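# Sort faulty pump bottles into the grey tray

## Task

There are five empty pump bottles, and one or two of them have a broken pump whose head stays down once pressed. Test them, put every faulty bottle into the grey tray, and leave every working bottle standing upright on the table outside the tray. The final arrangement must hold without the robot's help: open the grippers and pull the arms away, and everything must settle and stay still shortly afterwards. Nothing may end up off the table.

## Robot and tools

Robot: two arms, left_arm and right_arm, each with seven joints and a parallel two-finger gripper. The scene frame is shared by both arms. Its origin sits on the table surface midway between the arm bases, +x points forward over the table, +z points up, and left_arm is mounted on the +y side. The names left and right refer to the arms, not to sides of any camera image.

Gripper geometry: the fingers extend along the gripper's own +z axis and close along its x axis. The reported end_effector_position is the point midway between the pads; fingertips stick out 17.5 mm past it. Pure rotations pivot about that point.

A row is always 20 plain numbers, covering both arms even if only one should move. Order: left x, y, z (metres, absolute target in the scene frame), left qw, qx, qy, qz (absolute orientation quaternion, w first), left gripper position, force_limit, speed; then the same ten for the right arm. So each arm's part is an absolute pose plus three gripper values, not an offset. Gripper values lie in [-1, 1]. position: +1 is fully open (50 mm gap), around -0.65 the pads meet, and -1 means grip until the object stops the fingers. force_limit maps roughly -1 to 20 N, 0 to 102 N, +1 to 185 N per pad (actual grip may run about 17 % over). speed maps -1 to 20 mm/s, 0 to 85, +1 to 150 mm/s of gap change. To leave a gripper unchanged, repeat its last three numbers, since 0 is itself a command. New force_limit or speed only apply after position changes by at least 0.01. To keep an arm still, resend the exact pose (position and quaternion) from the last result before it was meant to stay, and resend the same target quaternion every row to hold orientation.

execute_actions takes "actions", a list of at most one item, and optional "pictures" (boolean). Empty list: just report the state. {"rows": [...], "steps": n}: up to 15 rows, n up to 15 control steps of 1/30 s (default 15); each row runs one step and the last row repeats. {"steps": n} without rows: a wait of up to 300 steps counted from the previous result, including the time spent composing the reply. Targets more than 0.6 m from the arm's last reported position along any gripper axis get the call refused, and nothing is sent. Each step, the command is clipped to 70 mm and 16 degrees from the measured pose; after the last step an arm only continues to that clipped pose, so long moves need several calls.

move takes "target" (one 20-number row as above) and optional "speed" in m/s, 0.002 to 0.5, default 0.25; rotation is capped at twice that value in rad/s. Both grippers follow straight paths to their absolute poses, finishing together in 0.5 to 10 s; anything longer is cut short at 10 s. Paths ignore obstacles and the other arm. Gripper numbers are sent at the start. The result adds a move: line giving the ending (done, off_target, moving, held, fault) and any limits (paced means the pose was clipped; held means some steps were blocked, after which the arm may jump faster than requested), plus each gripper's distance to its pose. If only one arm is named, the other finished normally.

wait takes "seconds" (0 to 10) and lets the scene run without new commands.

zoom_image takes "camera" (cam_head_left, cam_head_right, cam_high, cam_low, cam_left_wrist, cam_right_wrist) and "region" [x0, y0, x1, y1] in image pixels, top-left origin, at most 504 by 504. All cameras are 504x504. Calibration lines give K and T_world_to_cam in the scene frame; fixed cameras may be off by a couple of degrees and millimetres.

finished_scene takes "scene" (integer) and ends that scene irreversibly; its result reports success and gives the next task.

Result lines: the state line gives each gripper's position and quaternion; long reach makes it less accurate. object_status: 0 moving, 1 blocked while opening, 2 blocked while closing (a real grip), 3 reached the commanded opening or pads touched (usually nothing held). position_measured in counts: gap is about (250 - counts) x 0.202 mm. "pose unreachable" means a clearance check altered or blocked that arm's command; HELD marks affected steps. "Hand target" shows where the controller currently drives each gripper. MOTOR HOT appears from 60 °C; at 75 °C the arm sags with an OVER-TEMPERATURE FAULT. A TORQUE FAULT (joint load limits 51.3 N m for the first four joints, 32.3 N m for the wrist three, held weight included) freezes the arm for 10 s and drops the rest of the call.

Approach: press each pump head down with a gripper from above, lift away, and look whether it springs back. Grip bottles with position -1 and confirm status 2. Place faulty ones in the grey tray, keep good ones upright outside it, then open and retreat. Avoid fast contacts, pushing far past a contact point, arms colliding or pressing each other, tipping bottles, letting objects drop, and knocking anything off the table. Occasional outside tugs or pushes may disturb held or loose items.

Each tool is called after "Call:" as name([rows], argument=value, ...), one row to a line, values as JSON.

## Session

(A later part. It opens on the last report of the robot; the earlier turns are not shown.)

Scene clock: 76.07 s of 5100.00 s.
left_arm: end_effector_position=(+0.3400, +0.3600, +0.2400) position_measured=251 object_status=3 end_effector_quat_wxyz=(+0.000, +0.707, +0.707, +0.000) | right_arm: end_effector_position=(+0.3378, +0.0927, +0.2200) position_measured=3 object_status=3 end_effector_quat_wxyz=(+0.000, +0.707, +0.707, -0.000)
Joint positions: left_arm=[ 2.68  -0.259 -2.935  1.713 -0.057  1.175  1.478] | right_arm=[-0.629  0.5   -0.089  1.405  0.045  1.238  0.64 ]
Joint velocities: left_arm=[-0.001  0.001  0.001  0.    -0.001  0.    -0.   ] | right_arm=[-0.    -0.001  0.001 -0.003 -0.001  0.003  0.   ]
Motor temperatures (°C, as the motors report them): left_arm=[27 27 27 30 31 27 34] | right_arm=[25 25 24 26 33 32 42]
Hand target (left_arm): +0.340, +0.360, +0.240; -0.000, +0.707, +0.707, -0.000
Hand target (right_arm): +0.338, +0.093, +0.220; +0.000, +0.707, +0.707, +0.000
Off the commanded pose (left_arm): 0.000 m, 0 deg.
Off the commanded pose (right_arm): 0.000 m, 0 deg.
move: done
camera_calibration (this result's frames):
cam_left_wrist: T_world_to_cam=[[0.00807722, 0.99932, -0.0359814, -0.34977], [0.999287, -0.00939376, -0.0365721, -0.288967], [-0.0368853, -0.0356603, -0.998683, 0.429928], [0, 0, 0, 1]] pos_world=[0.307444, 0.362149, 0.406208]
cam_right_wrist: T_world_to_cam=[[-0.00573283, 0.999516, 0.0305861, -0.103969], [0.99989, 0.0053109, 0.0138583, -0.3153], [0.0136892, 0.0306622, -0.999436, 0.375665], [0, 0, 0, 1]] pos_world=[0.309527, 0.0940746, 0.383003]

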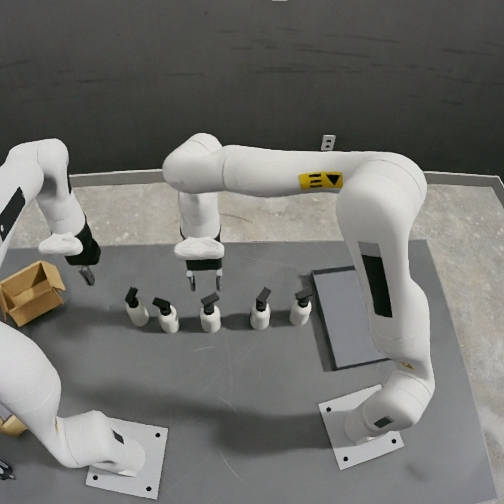

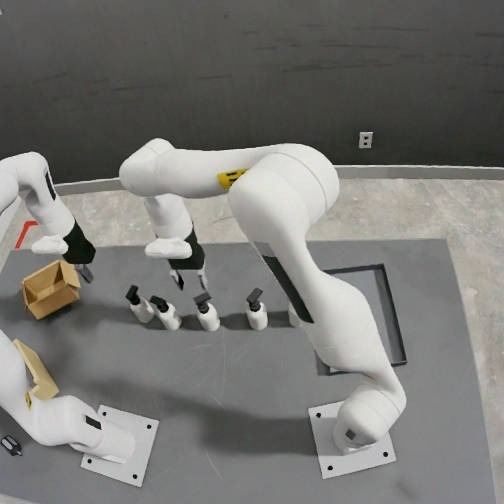

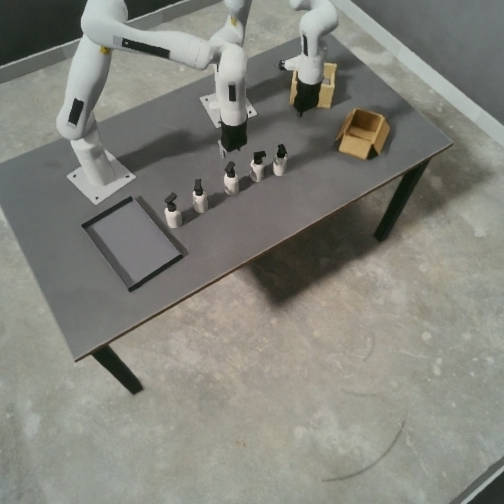

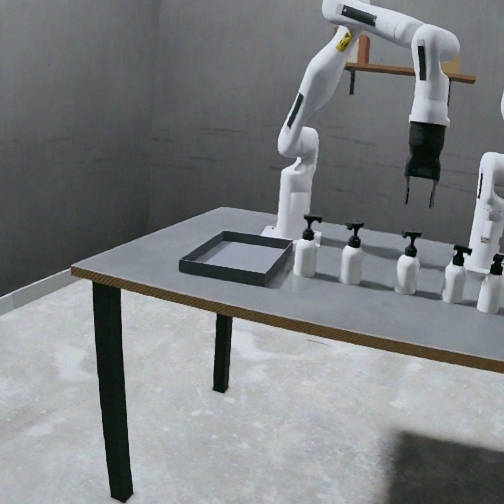

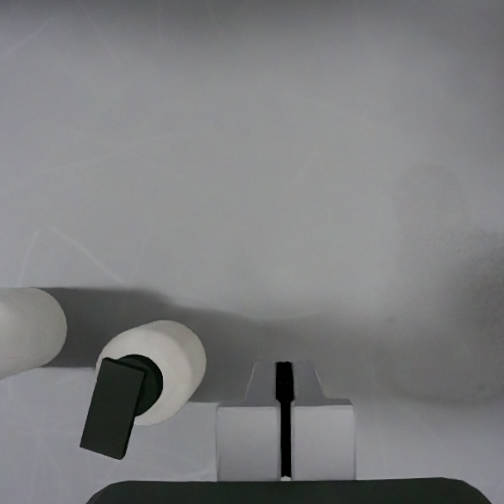

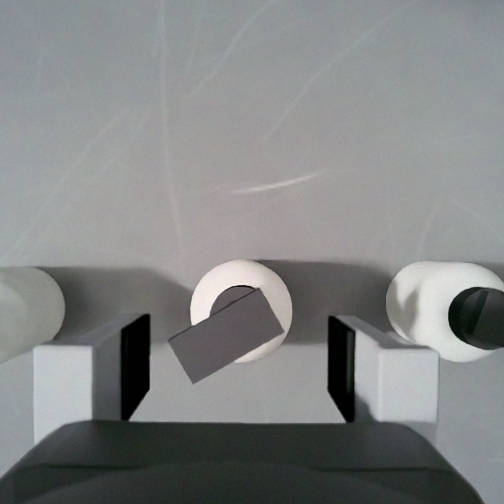

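Call:
move(target=[0.25,0.5,0.3,0,0.7071,0.7071,0,-1,-1,1, 0.335,0.198,0.21,0,0.879,0.477,0,1,0,1])

Scene clock: 102.80 s of 5100.00 s.
left_arm: end_effector_position=(+0.2503, +0.4994, +0.2999) position_measured=251 object_status=3 end_effector_quat_wxyz=(+0.000, +0.707, +0.707, -0.000) | right_arm: end_effector_position=(+0.3348, +0.1980, +0.2105) position_measured=3 object_status=3 end_effector_quat_wxyz=(-0.000, +0.879, +0.477, +0.000)
Joint positions: left_arm=[ 2.36  -0.128 -3.087  1.672 -0.007  1.342  0.991] | right_arm=[-0.813  0.666  0.036  1.145 -0.023  1.331  0.006]
Joint velocities: left_arm=[-0.004 -0.001 -0.005 -0.001 -0.     0.001 -0.003] | right_arm=[-0.003  0.003 -0.001 -0.002  0.001  0.002 -0.003]
Motor temperatures (°C, as the motors report them): left_arm=[27 27 27 30 31 27 34] | right_arm=[25 26 24 26 33 32 42]
Hand target (left_arm): +0.250, +0.500, +0.300; +0.000, +0.707, +0.707, -0.000
Hand target (right_arm): +0.335, +0.198, +0.210; -0.000, +0.879, +0.477, +0.000
Off the commanded pose (left_arm): 0.001 m, 0 deg.
Off the commanded pose (right_arm): 0.001 m, 0 deg.
After step 90, 22.13 s passed at rest.
move: done
camera_calibration (this result's frames):
cam_left_wrist: T_world_to_cam=[[0.00839404, 0.999299, -0.0364934, -0.486121], [0.99928, -0.00973338, -0.0366793, -0.195622], [-0.0370088, -0.0361592, -0.998661, 0.491658], [0, 0, 0, 1]] pos_world=[0.217757, 0.501654, 0.466083]
cam_right_wrist: T_world_to_cam=[[0.539595, 0.841341, 0.0313473, -0.360288], [0.841451, -0.540167, 0.0134551, -0.151587], [0.0282531, 0.0191169, -0.999418, 0.360357], [0, 0, 0, 1]] pos_world=[0.311781, 0.214354, 0.373481]

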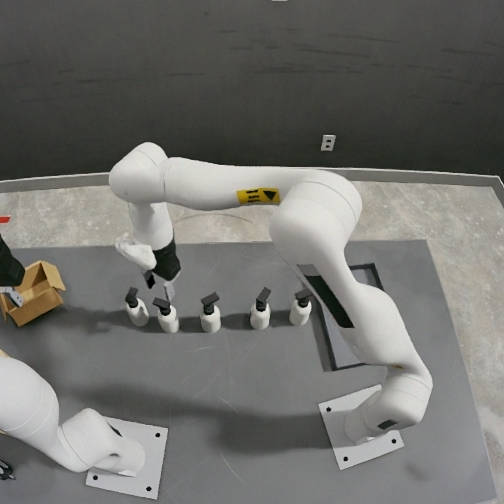

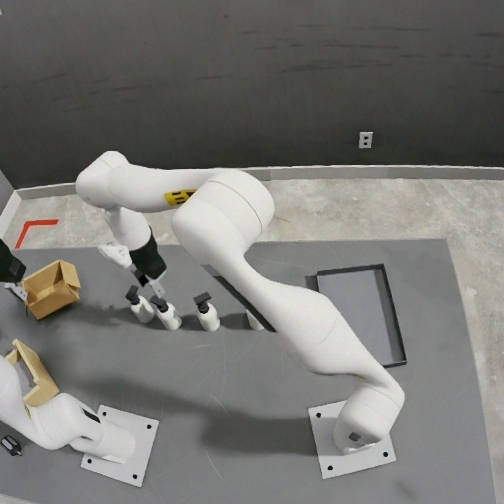

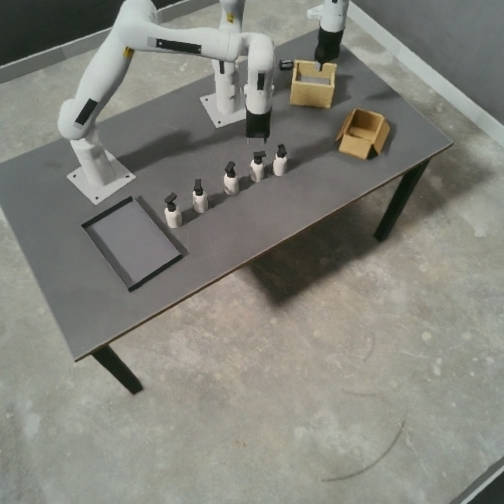

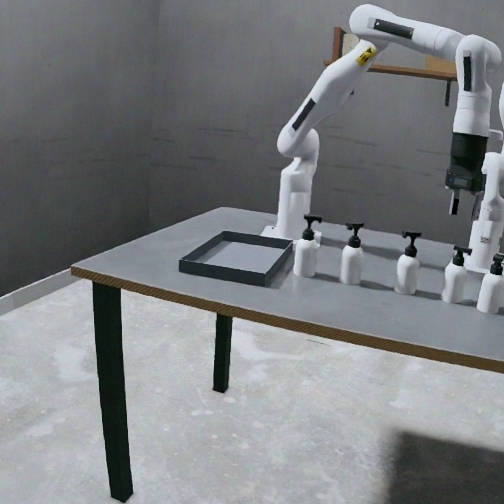

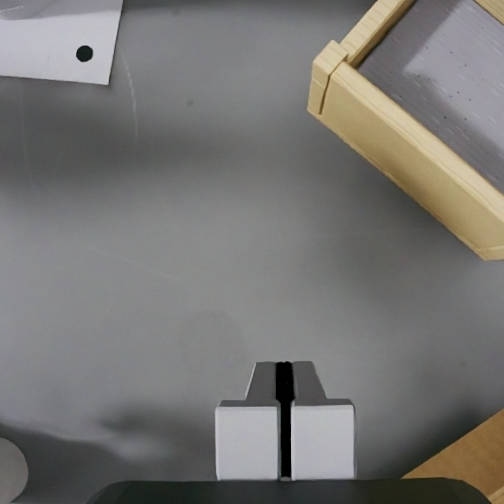

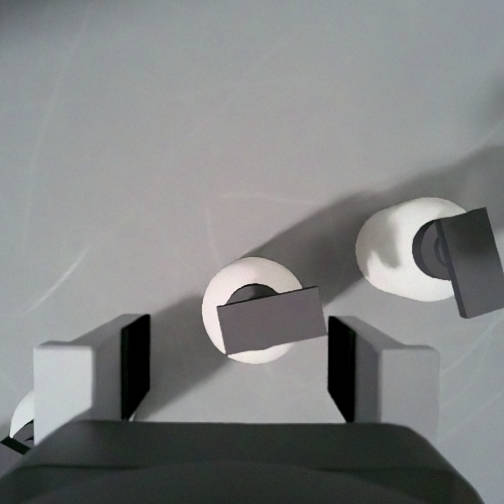

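Call:
move(target=[0.25,0.5,0.3,0,0.7071,0.7071,0,-1,-1,1, 0.334,0.201,0.19,0,0.983,-0.182,0,1,0,1])

Scene clock: 114.47 s of 5100.00 s.
left_arm: end_effector_position=(+0.2500, +0.5000, +0.3000) position_measured=251 object_status=3 end_effector_quat_wxyz=(+0.000, +0.707, +0.707, -0.000) | right_arm: end_effector_position=(+0.3341, +0.2010, +0.1902) position_measured=3 object_status=3 end_effector_quat_wxyz=(-0.000, +0.983, -0.182, -0.000)
Joint positions: left_arm=[ 2.359 -0.128 -3.088  1.672 -0.007  1.342  0.989] | right_arm=[-1.032  0.647  0.358  1.294 -0.226  1.24  -1.241]
Joint velocities: left_arm=[ 0.001  0.     0.001  0.001 -0.     0.     0.001] | right_arm=[-0.004  0.001  0.001 -0.    -0.001 -0.001 -0.005]
Motor temperatures (°C, as the motors report them): left_arm=[27 27 27 30 31 27 34] | right_arm=[25 26 24 26 33 32 42]
Hand target (left_arm): +0.250, +0.500, +0.300; +0.000, +0.707, +0.707, -0.000
Hand target (right_arm): +0.334, +0.201, +0.190; -0.000, +0.983, -0.182, -0.000
Off the commanded pose (left_arm): 0.000 m, 0 deg.
Off the commanded pose (right_arm): 0.000 m, 0 deg.
After step 90, 5.53 s passed at rest.
move: done
camera_calibration (this result's frames):
cam_left_wrist: T_world_to_cam=[[0.00807749, 0.99932, -0.0359827, -0.486788], [0.999287, -0.00939415, -0.0365739, -0.195521], [-0.036887, -0.0356616, -0.998683, 0.491522], [0, 0, 0, 1]] pos_world=[0.217445, 0.502149, 0.466208]
cam_right_wrist: T_world_to_cam=[[0.935703, -0.351497, 0.0301616, -0.25414], [-0.352014, -0.935893, 0.0138158, 0.329076], [0.0233718, -0.0235448, -0.99945, 0.35024], [0, 0, 0, 1]] pos_world=[0.345453, 0.226897, 0.353166]

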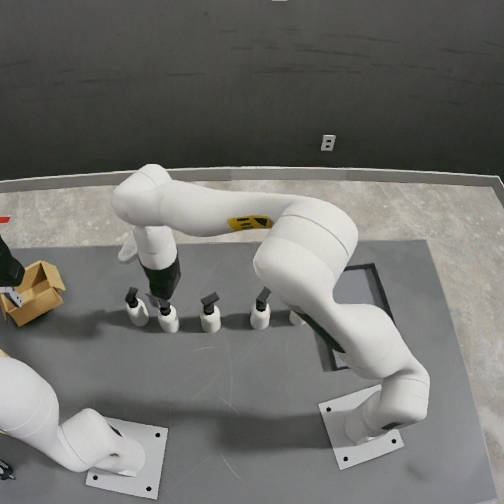

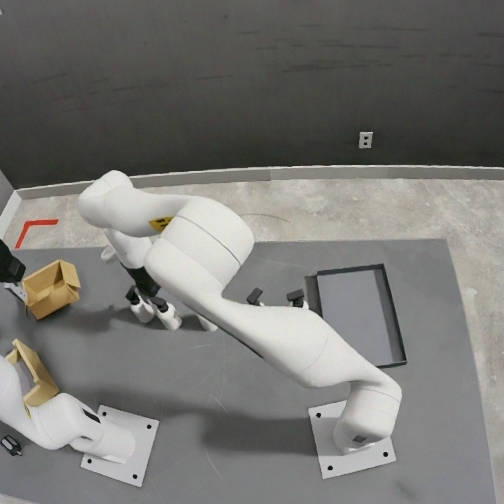

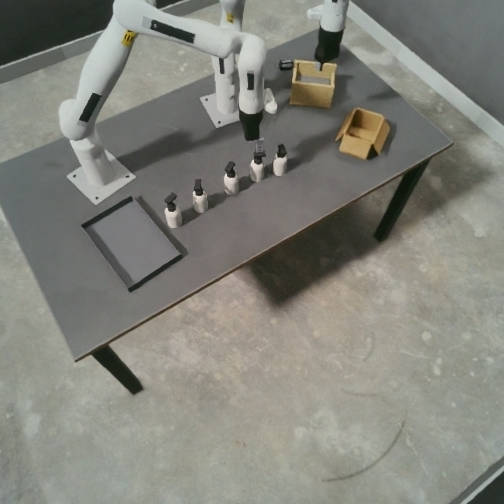

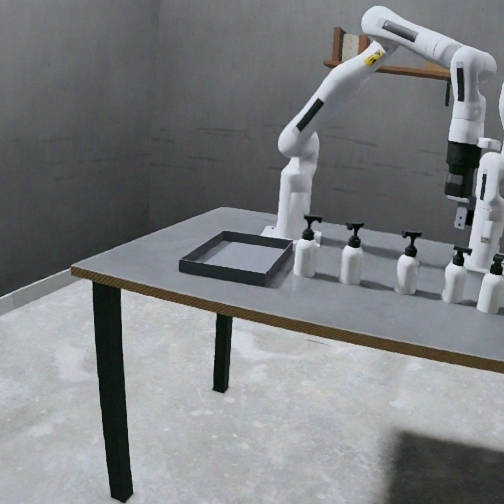

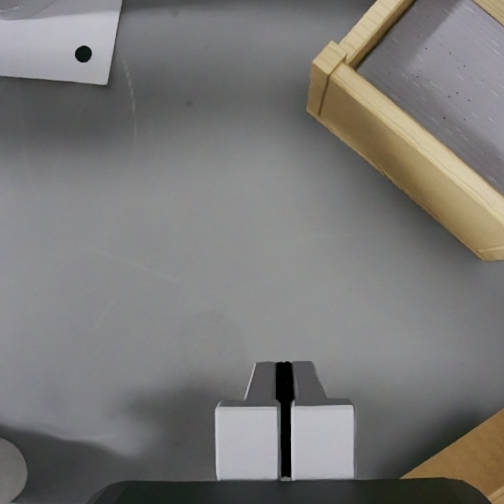

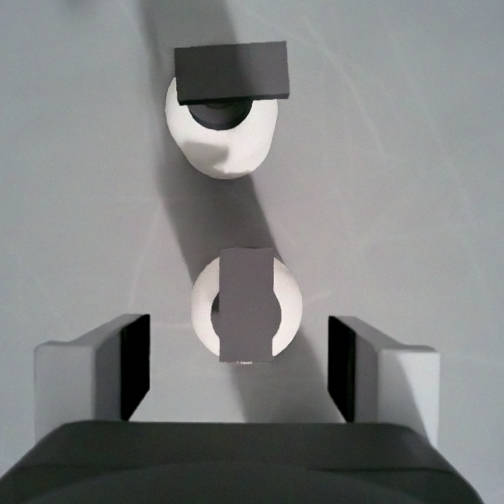

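Call:
move(target=[0.25,0.5,0.3,0,0.7071,0.7071,0,-1,-1,1, 0.336,0.200,0.106,0,0.983,-0.182,0,1,0,1], speed=0.12)

Call:
move(target=[0.25,0.5,0.3,0,0.7071,0.7071,0,-1,-1,1, 0.336,0.200,0.106,0,0.983,-0.182,0,-1,0,0])

Scene clock: 120.83 s of 5100.00 s.
left_arm: end_effector_position=(+0.2500, +0.5000, +0.3000) position_measured=251 object_status=3 end_effector_quat_wxyz=(+0.000, +0.707, +0.707, +0.000) | right_arm: end_effector_position=(+0.3361, +0.2004, +0.1061) position_measured=3 object_status=3 end_effector_quat_wxyz=(-0.000, +0.983, -0.182, -0.000)
Joint positions: left_arm=[ 2.359 -0.128 -3.088  1.672 -0.007  1.342  0.989] | right_arm=[-1.019  0.737  0.331  1.418 -0.258  1.029 -1.208]
Joint velocities: left_arm=[ 0.001  0.     0.002 -0.     0.     0.    -0.   ] | right_arm=[ 0.001  0.002 -0.001  0.001 -0.001 -0.002 -0.   ]
Motor temperatures (°C, as the motors report them): left_arm=[27 27 27 30 31 27 34] | right_arm=[25 26 24 26 33 32 42]
Hand target (left_arm): +0.250, +0.500, +0.300; +0.000, +0.707, +0.707, -0.000
Hand target (right_arm): +0.336, +0.200, +0.106; -0.000, +0.983, -0.182, -0.000
Off the commanded pose (left_arm): 0.000 m, 0 deg.
Off the commanded pose (right_arm): 0.000 m, 0 deg.
After step 90, 2.27 s passed at rest.
move: done
camera_calibration (this result's frames):
cam_left_wrist: T_world_to_cam=[[0.00807707, 0.99932, -0.0359807, -0.48679], [0.999287, -0.00939364, -0.0365733, -0.195521], [-0.0368864, -0.0356596, -0.998683, 0.491522], [0, 0, 0, 1]] pos_world=[0.217443, 0.50215, 0.466208]
cam_right_wrist: T_world_to_cam=[[0.935658, -0.351589, 0.0304799, -0.253712], [-0.35211, -0.935859, 0.0136506, 0.330427], [0.0237255, -0.0235045, -0.999442, 0.266008], [0, 0, 0, 1]] pos_world=[0.347423, 0.226283, 0.269083]

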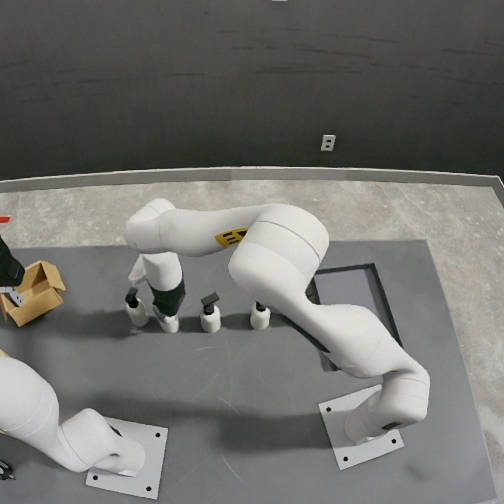

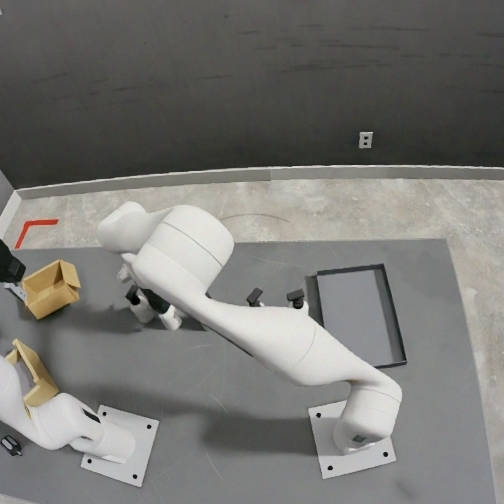

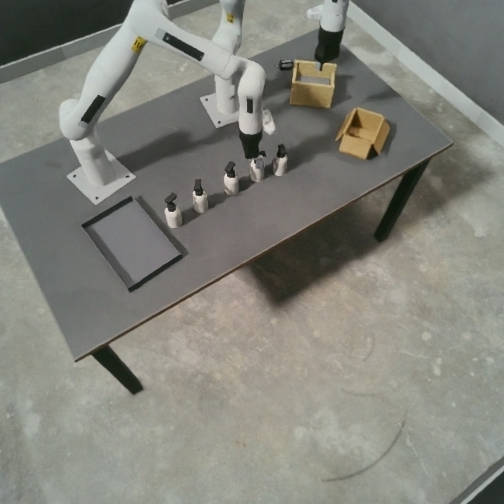

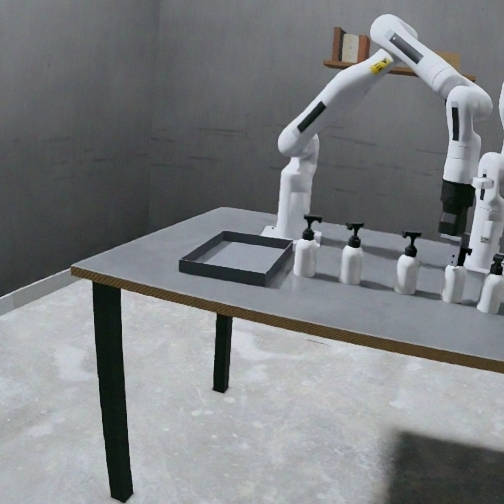

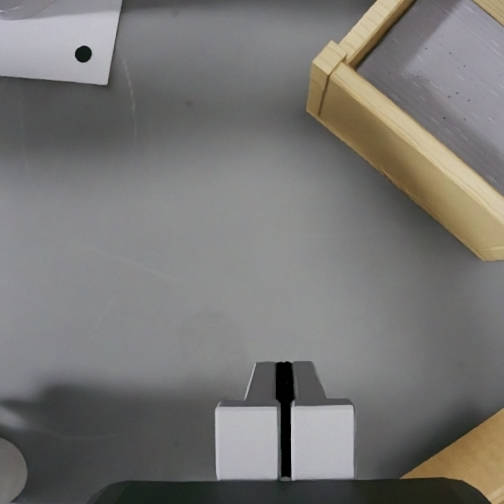

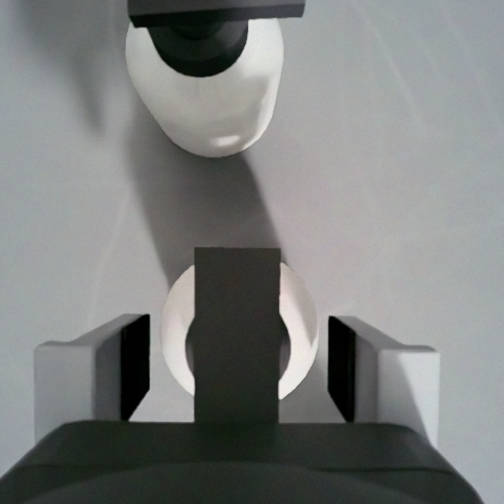

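Scene clock: 121.53 s of 5100.00 s.
left_arm: end_effector_position=(+0.2500, +0.5000, +0.3000) position_measured=251 object_status=3 end_effector_quat_wxyz=(+0.000, +0.707, +0.707, +0.000) | right_arm: end_effector_position=(+0.3360, +0.2001, +0.1061) position_measured=125 object_status=2 end_effector_quat_wxyz=(-0.000, +0.983, -0.182, +0.000)
Joint positions: left_arm=[ 2.359 -0.128 -3.088  1.672 -0.007  1.342  0.989] | right_arm=[-1.019  0.737  0.331  1.419 -0.258  1.028 -1.209]
Joint velocities: left_arm=[ 0.    -0.    -0.    -0.001  0.    -0.     0.001] | right_arm=[-0.    -0.    -0.     0.     0.    -0.001  0.001]
Motor temperatures (°C, as the motors report them): left_arm=[27 27 27 30 31 27 34] | right_arm=[25 26 24 26 33 32 42]
Hand target (left_arm): +0.250, +0.500, +0.300; +0.000, +0.707, +0.707, -0.000
Hand target (right_arm): +0.336, +0.200, +0.106; -0.000, +0.983, -0.182, -0.000
Off the commanded pose (left_arm): 0.000 m, 0 deg.
Off the commanded pose (right_arm): 0.000 m, 0 deg.
move: done
camera_calibration (this result's frames):
cam_left_wrist: T_world_to_cam=[[0.00807714, 0.99932, -0.0359807, -0.48679], [0.999287, -0.0093937, -0.0365732, -0.195521], [-0.0368863, -0.0356597, -0.998683, 0.491522], [0, 0, 0, 1]] pos_world=[0.217443, 0.50215, 0.466208]
cam_right_wrist: T_world_to_cam=[[0.935466, -0.352084, 0.0306603, -0.25363], [-0.352609, -0.935671, 0.0136526, 0.330238], [0.0238811, -0.0235826, -0.999437, 0.265952], [0, 0, 0, 1]] pos_world=[0.347356, 0.225967, 0.269069]

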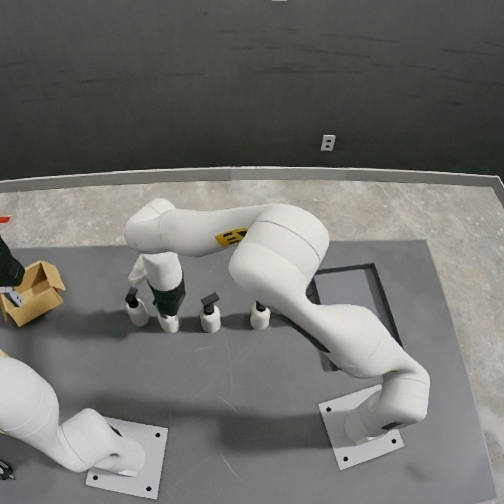

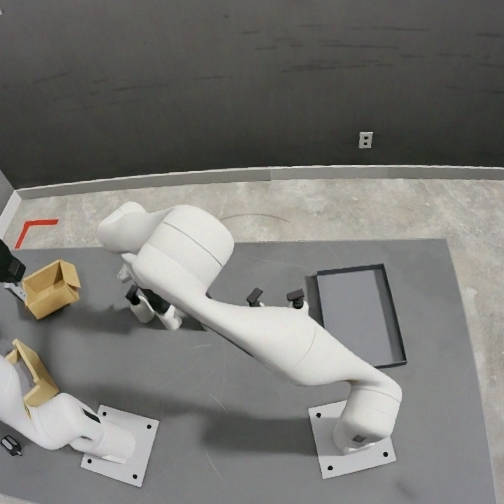

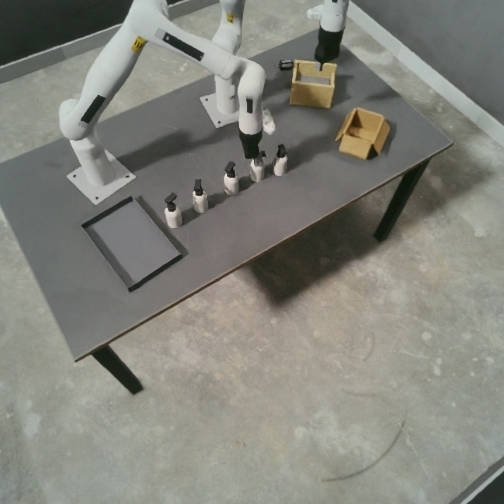

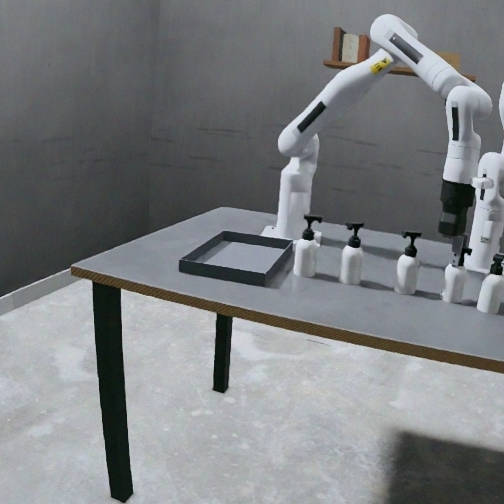

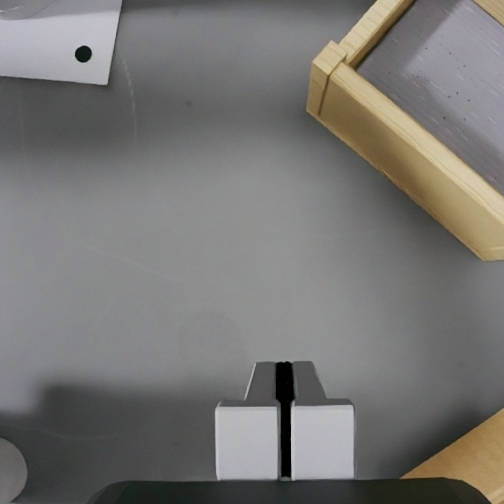

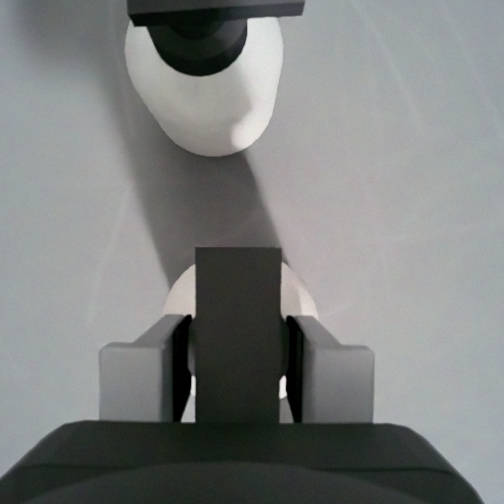

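Call:
move(target=[0.25,0.5,0.3,0,0.7071,0.7071,0,-1,-1,1, 0.336,0.200,0.29,0,0.983,-0.182,0,-1,0,0], speed=0.2)

Call:
move(target=[0.25,0.5,0.3,0,0.7071,0.7071,0,-1,-1,1, 0.37,-0.30,0.29,0,0.983,-0.182,0,-1,0,0])

Call:
move(target=[0.25,0.5,0.3,0,0.7071,0.7071,0,-1,-1,1, 0.37,-0.30,0.128,0,0.983,-0.182,0,-1,0,0], speed=0.15)

Scene clock: 129.87 s of 5100.00 s.
left_arm: end_effector_position=(+0.2500, +0.5000, +0.3000) position_measured=251 object_status=3 end_effector_quat_wxyz=(+0.000, +0.707, +0.707, +0.000) | right_arm: end_effector_position=(+0.3356, +0.1993, +0.2903) position_measured=125 object_status=2 end_effector_quat_wxyz=(-0.000, +0.983, -0.182, +0.000)
Joint positions: left_arm=[ 2.359 -0.128 -3.088  1.672 -0.007  1.342  0.989] | right_arm=[-1.019  0.592  0.378  1.062 -0.207  1.522 -1.267]
Joint velocities: left_arm=[ 0.     0.001 -0.001 -0.     0.001  0.     0.   ] | right_arm=[ 0.002  0.005  0.002 -0.007 -0.001  0.005  0.   ]
Motor temperatures (°C, as the motors report them): left_arm=[27 27 27 30 31 27 34] | right_arm=[25 26 24 26 33 32 42]
Hand target (left_arm): +0.250, +0.500, +0.300; +0.000, +0.707, +0.707, -0.000
Hand target (right_arm): +0.336, +0.199, +0.290; +0.000, +0.983, -0.183, +0.000
Off the commanded pose (left_arm): 0.000 m, 0 deg.
Off the commanded pose (right_arm): 0.001 m, 0 deg.
After step 90, 3.97 s passed at rest.
move: done
camera_calibration (this result's frames):
cam_left_wrist: T_world_to_cam=[[0.00807718, 0.99932, -0.0359808, -0.48679], [0.999287, -0.00939375, -0.0365733, -0.19552], [-0.0368865, -0.0356597, -0.998683, 0.491522], [0, 0, 0, 1]] pos_world=[0.217443, 0.50215, 0.466208]
cam_right_wrist: T_world_to_cam=[[0.935126, -0.35296, 0.0309802, -0.258944], [-0.353487, -0.935343, 0.0134248, 0.327149], [0.0242387, -0.023505, -0.99943, 0.449915], [0, 0, 0, 1]] pos_world=[0.346882, 0.225175, 0.453289]

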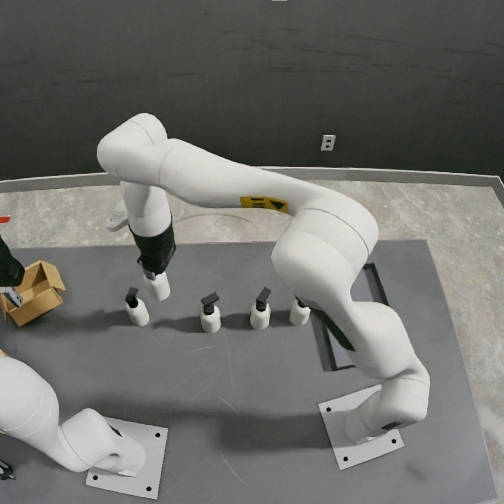

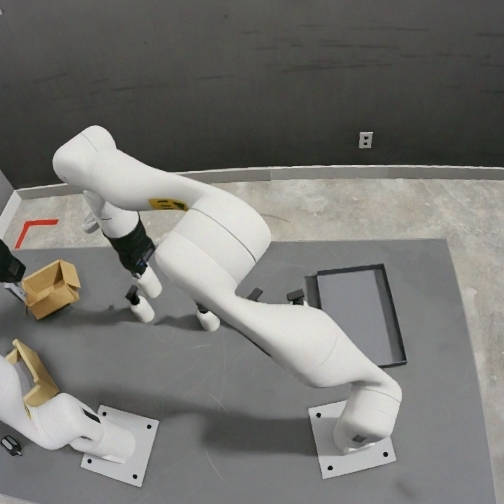

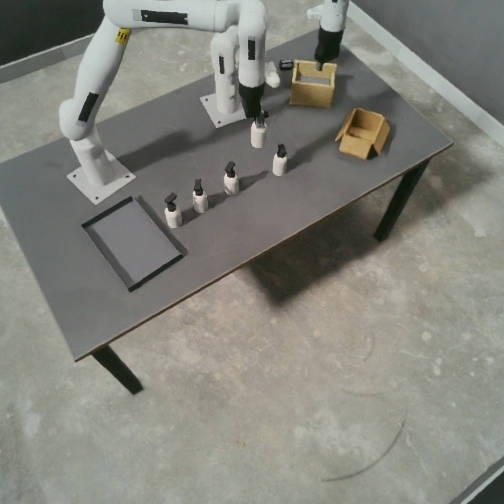

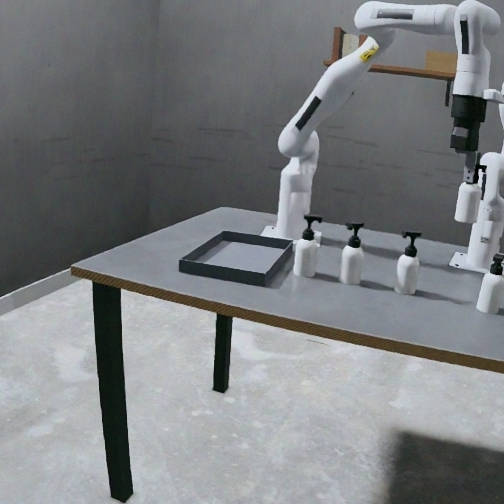

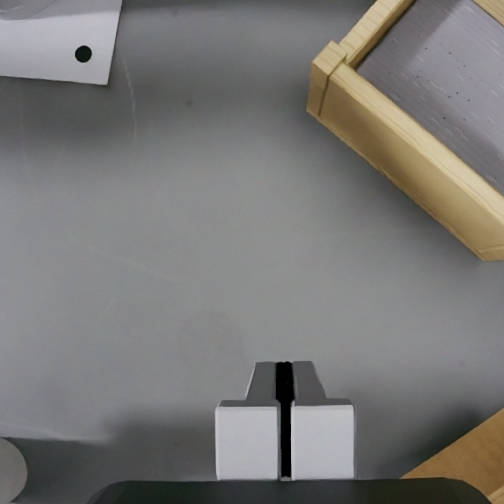

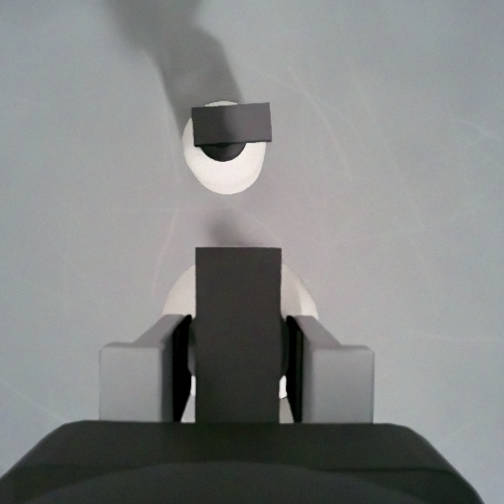

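Scene clock: 132.37 s of 5100.00 s.
left_arm: end_effector_position=(+0.2500, +0.5000, +0.3000) position_measured=251 object_status=3 end_effector_quat_wxyz=(+0.000, +0.707, +0.707, +0.000) | right_arm: end_effector_position=(+0.3711, -0.3007, +0.2895) position_measured=125 object_status=2 end_effector_quat_wxyz=(+0.002, +0.983, -0.182, +0.000)
Joint positions: left_arm=[ 2.359 -0.128 -3.088  1.672 -0.007  1.342  0.989] | right_arm=[-0.44   0.076  0.77   1.788 -0.052  1.298 -0.231]
Joint velocities: left_arm=[-0.001 -0.     0.     0.001  0.001 -0.     0.   ] | right_arm=[ 0.009  0.008  0.009 -0.003 -0.006  0.003  0.009]
Motor temperatures (°C, as the motors report them): left_arm=[27 27 27 30 31 27 34] | right_arm=[25 26 24 26 33 32 42]
Hand target (left_arm): +0.250, +0.500, +0.300; -0.000, +0.707, +0.707, -0.000
Hand target (right_arm): +0.371, -0.301, +0.289; +0.002, +0.983, -0.182, +0.000
Off the commanded pose (left_arm): 0.000 m, 0 deg.
Off the commanded pose (right_arm): 0.001 m, 0 deg.
move: done
camera_calibration (this result's frames):
cam_left_wrist: T_world_to_cam=[[0.008077, 0.99932, -0.0359808, -0.48679], [0.999287, -0.00939356, -0.0365733, -0.19552], [-0.0368865, -0.0356597, -0.998683, 0.491522], [0, 0, 0, 1]] pos_world=[0.217443, 0.50215, 0.466208]
cam_right_wrist: T_world_to_cam=[[0.935766, -0.351172, 0.0319504, -0.468601], [-0.351804, -0.935923, 0.0168017, -0.129753], [0.0240029, -0.0269627, -0.999348, 0.435549], [0, 0, 0, 1]] pos_world=[0.382399, -0.274254, 0.452418]

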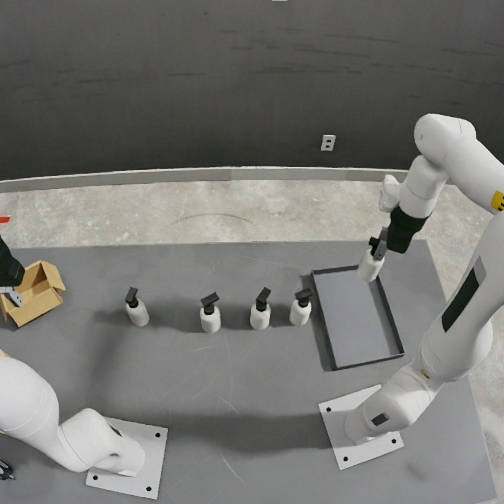

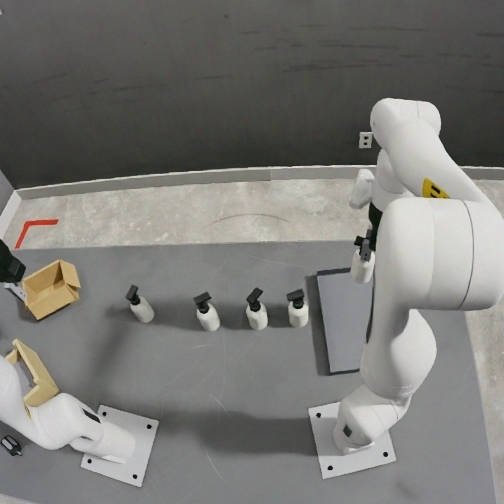

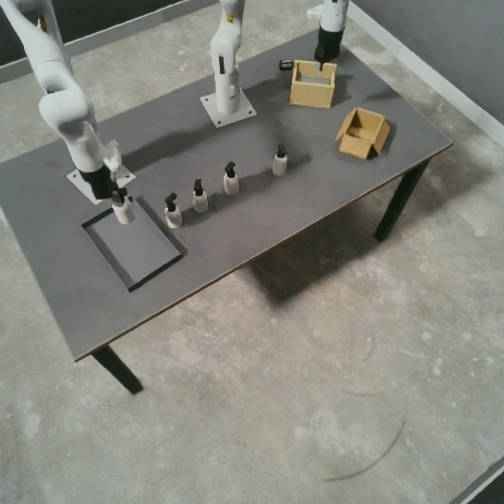

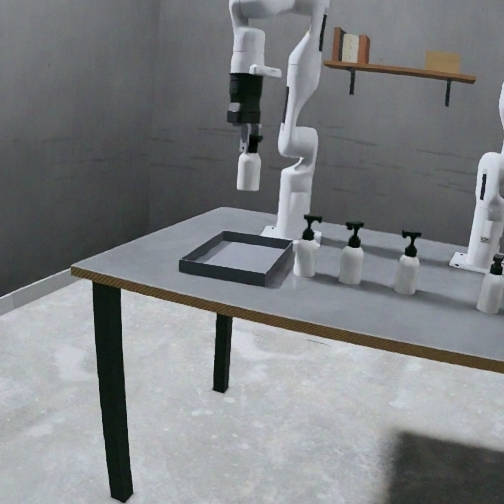

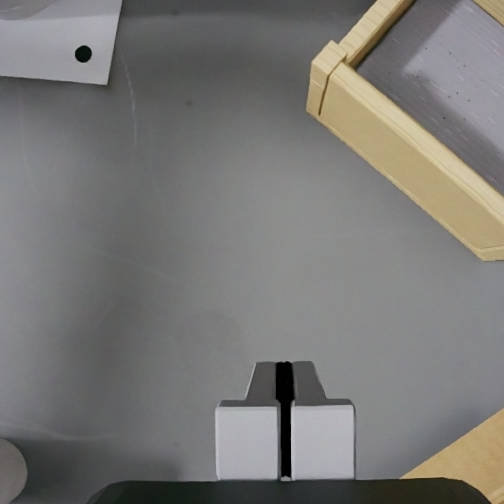

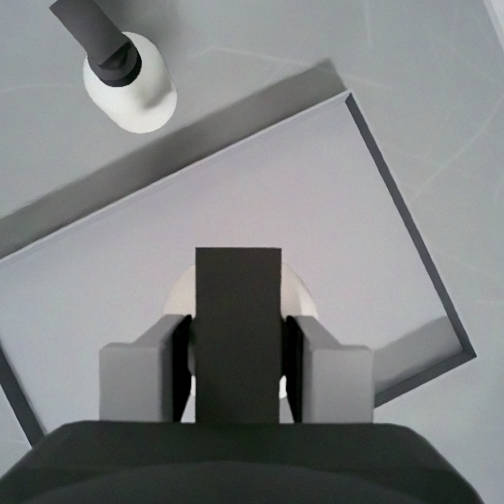

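Scene clock: 133.93 s of 5100.00 s.
left_arm: end_effector_position=(+0.2500, +0.5000, +0.3000) position_measured=251 object_status=3 end_effector_quat_wxyz=(+0.000, +0.707, +0.707, +0.000) | right_arm: end_effector_position=(+0.3707, -0.2995, +0.1280) position_measured=125 object_status=2 end_effector_quat_wxyz=(-0.000, +0.983, -0.181, +0.000)
Joint positions: left_arm=[ 2.359 -0.128 -3.088  1.672 -0.007  1.342  0.989] | right_arm=[-0.282  0.346  0.7    2.123 -0.317  0.775  0.046]
Joint velocities: left_arm=[ 0.    -0.     0.    -0.001 -0.     0.    -0.001] | right_arm=[ 0.006  0.005  0.001  0.001 -0.003 -0.002  0.004]
Motor temperatures (°C, as the motors report them): left_arm=[27 27 27 30 31 27 34] | right_arm=[25 26 24 26 33 32 42]
Hand target (left_arm): +0.250, +0.500, +0.300; +0.000, +0.707, +0.707, -0.000
Hand target (right_arm): +0.371, -0.300, +0.128; +0.000, +0.983, -0.181, -0.000
Off the commanded pose (left_arm): 0.000 m, 0 deg.
Off the commanded pose (right_arm): 0.001 m, 0 deg.
move: done
camera_calibration (this result's frames):
cam_left_wrist: T_world_to_cam=[[0.00807708, 0.99932, -0.0359808, -0.48679], [0.999287, -0.00939364, -0.0365731, -0.195521], [-0.0368862, -0.0356597, -0.998683, 0.491522], [0, 0, 0, 1]] pos_world=[0.217443, 0.50215, 0.466208]
cam_right_wrist: T_world_to_cam=[[0.936184, -0.350143, 0.0309755, -0.462313], [-0.350672, -0.936401, 0.0135438, -0.126154], [0.0242632, -0.0235417, -0.999428, 0.275178], [0, 0, 0, 1]] pos_world=[0.381895, -0.273528, 0.29105]

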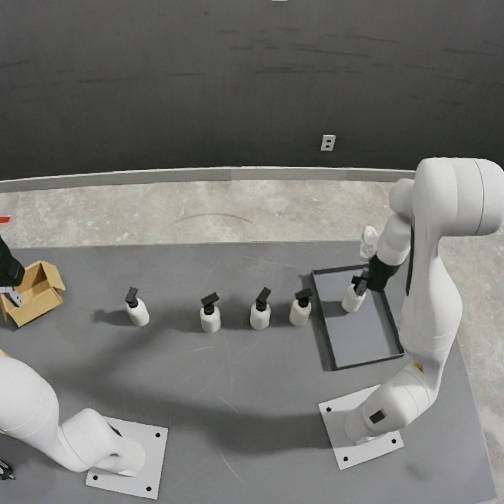

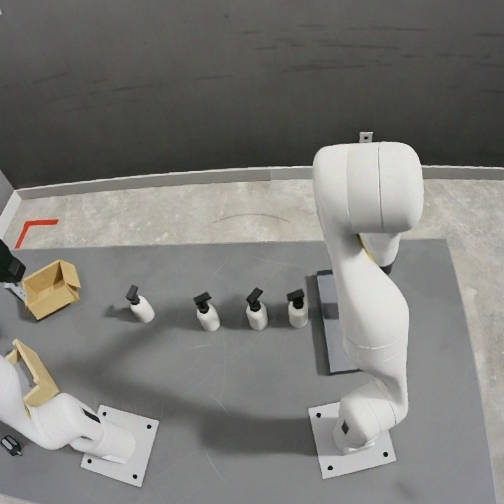

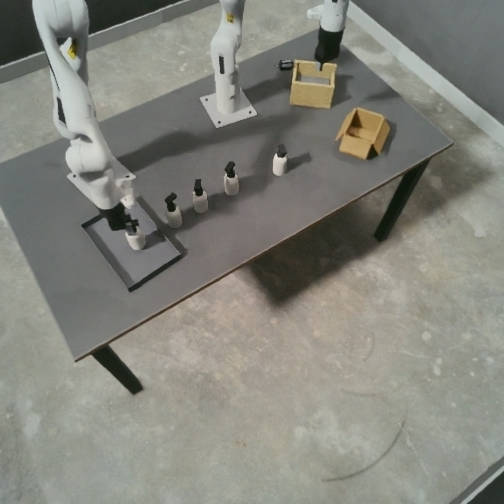

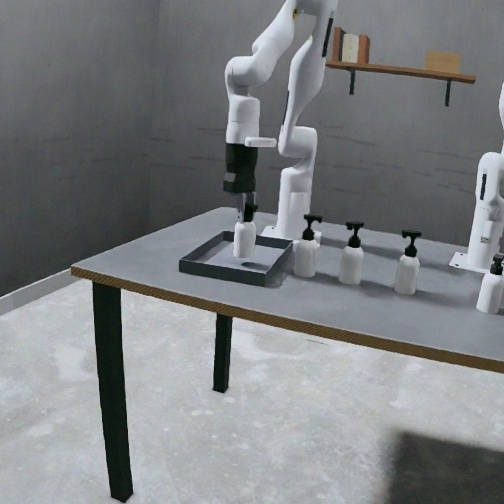

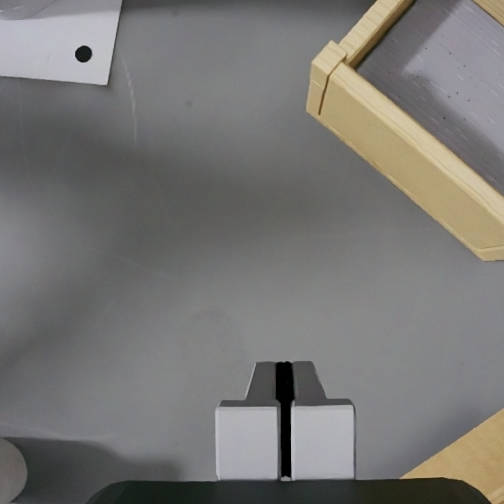

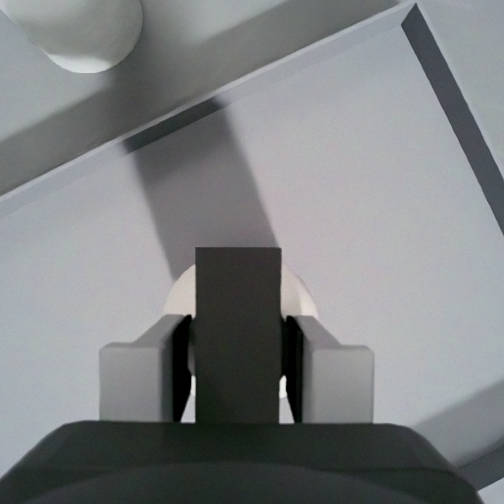

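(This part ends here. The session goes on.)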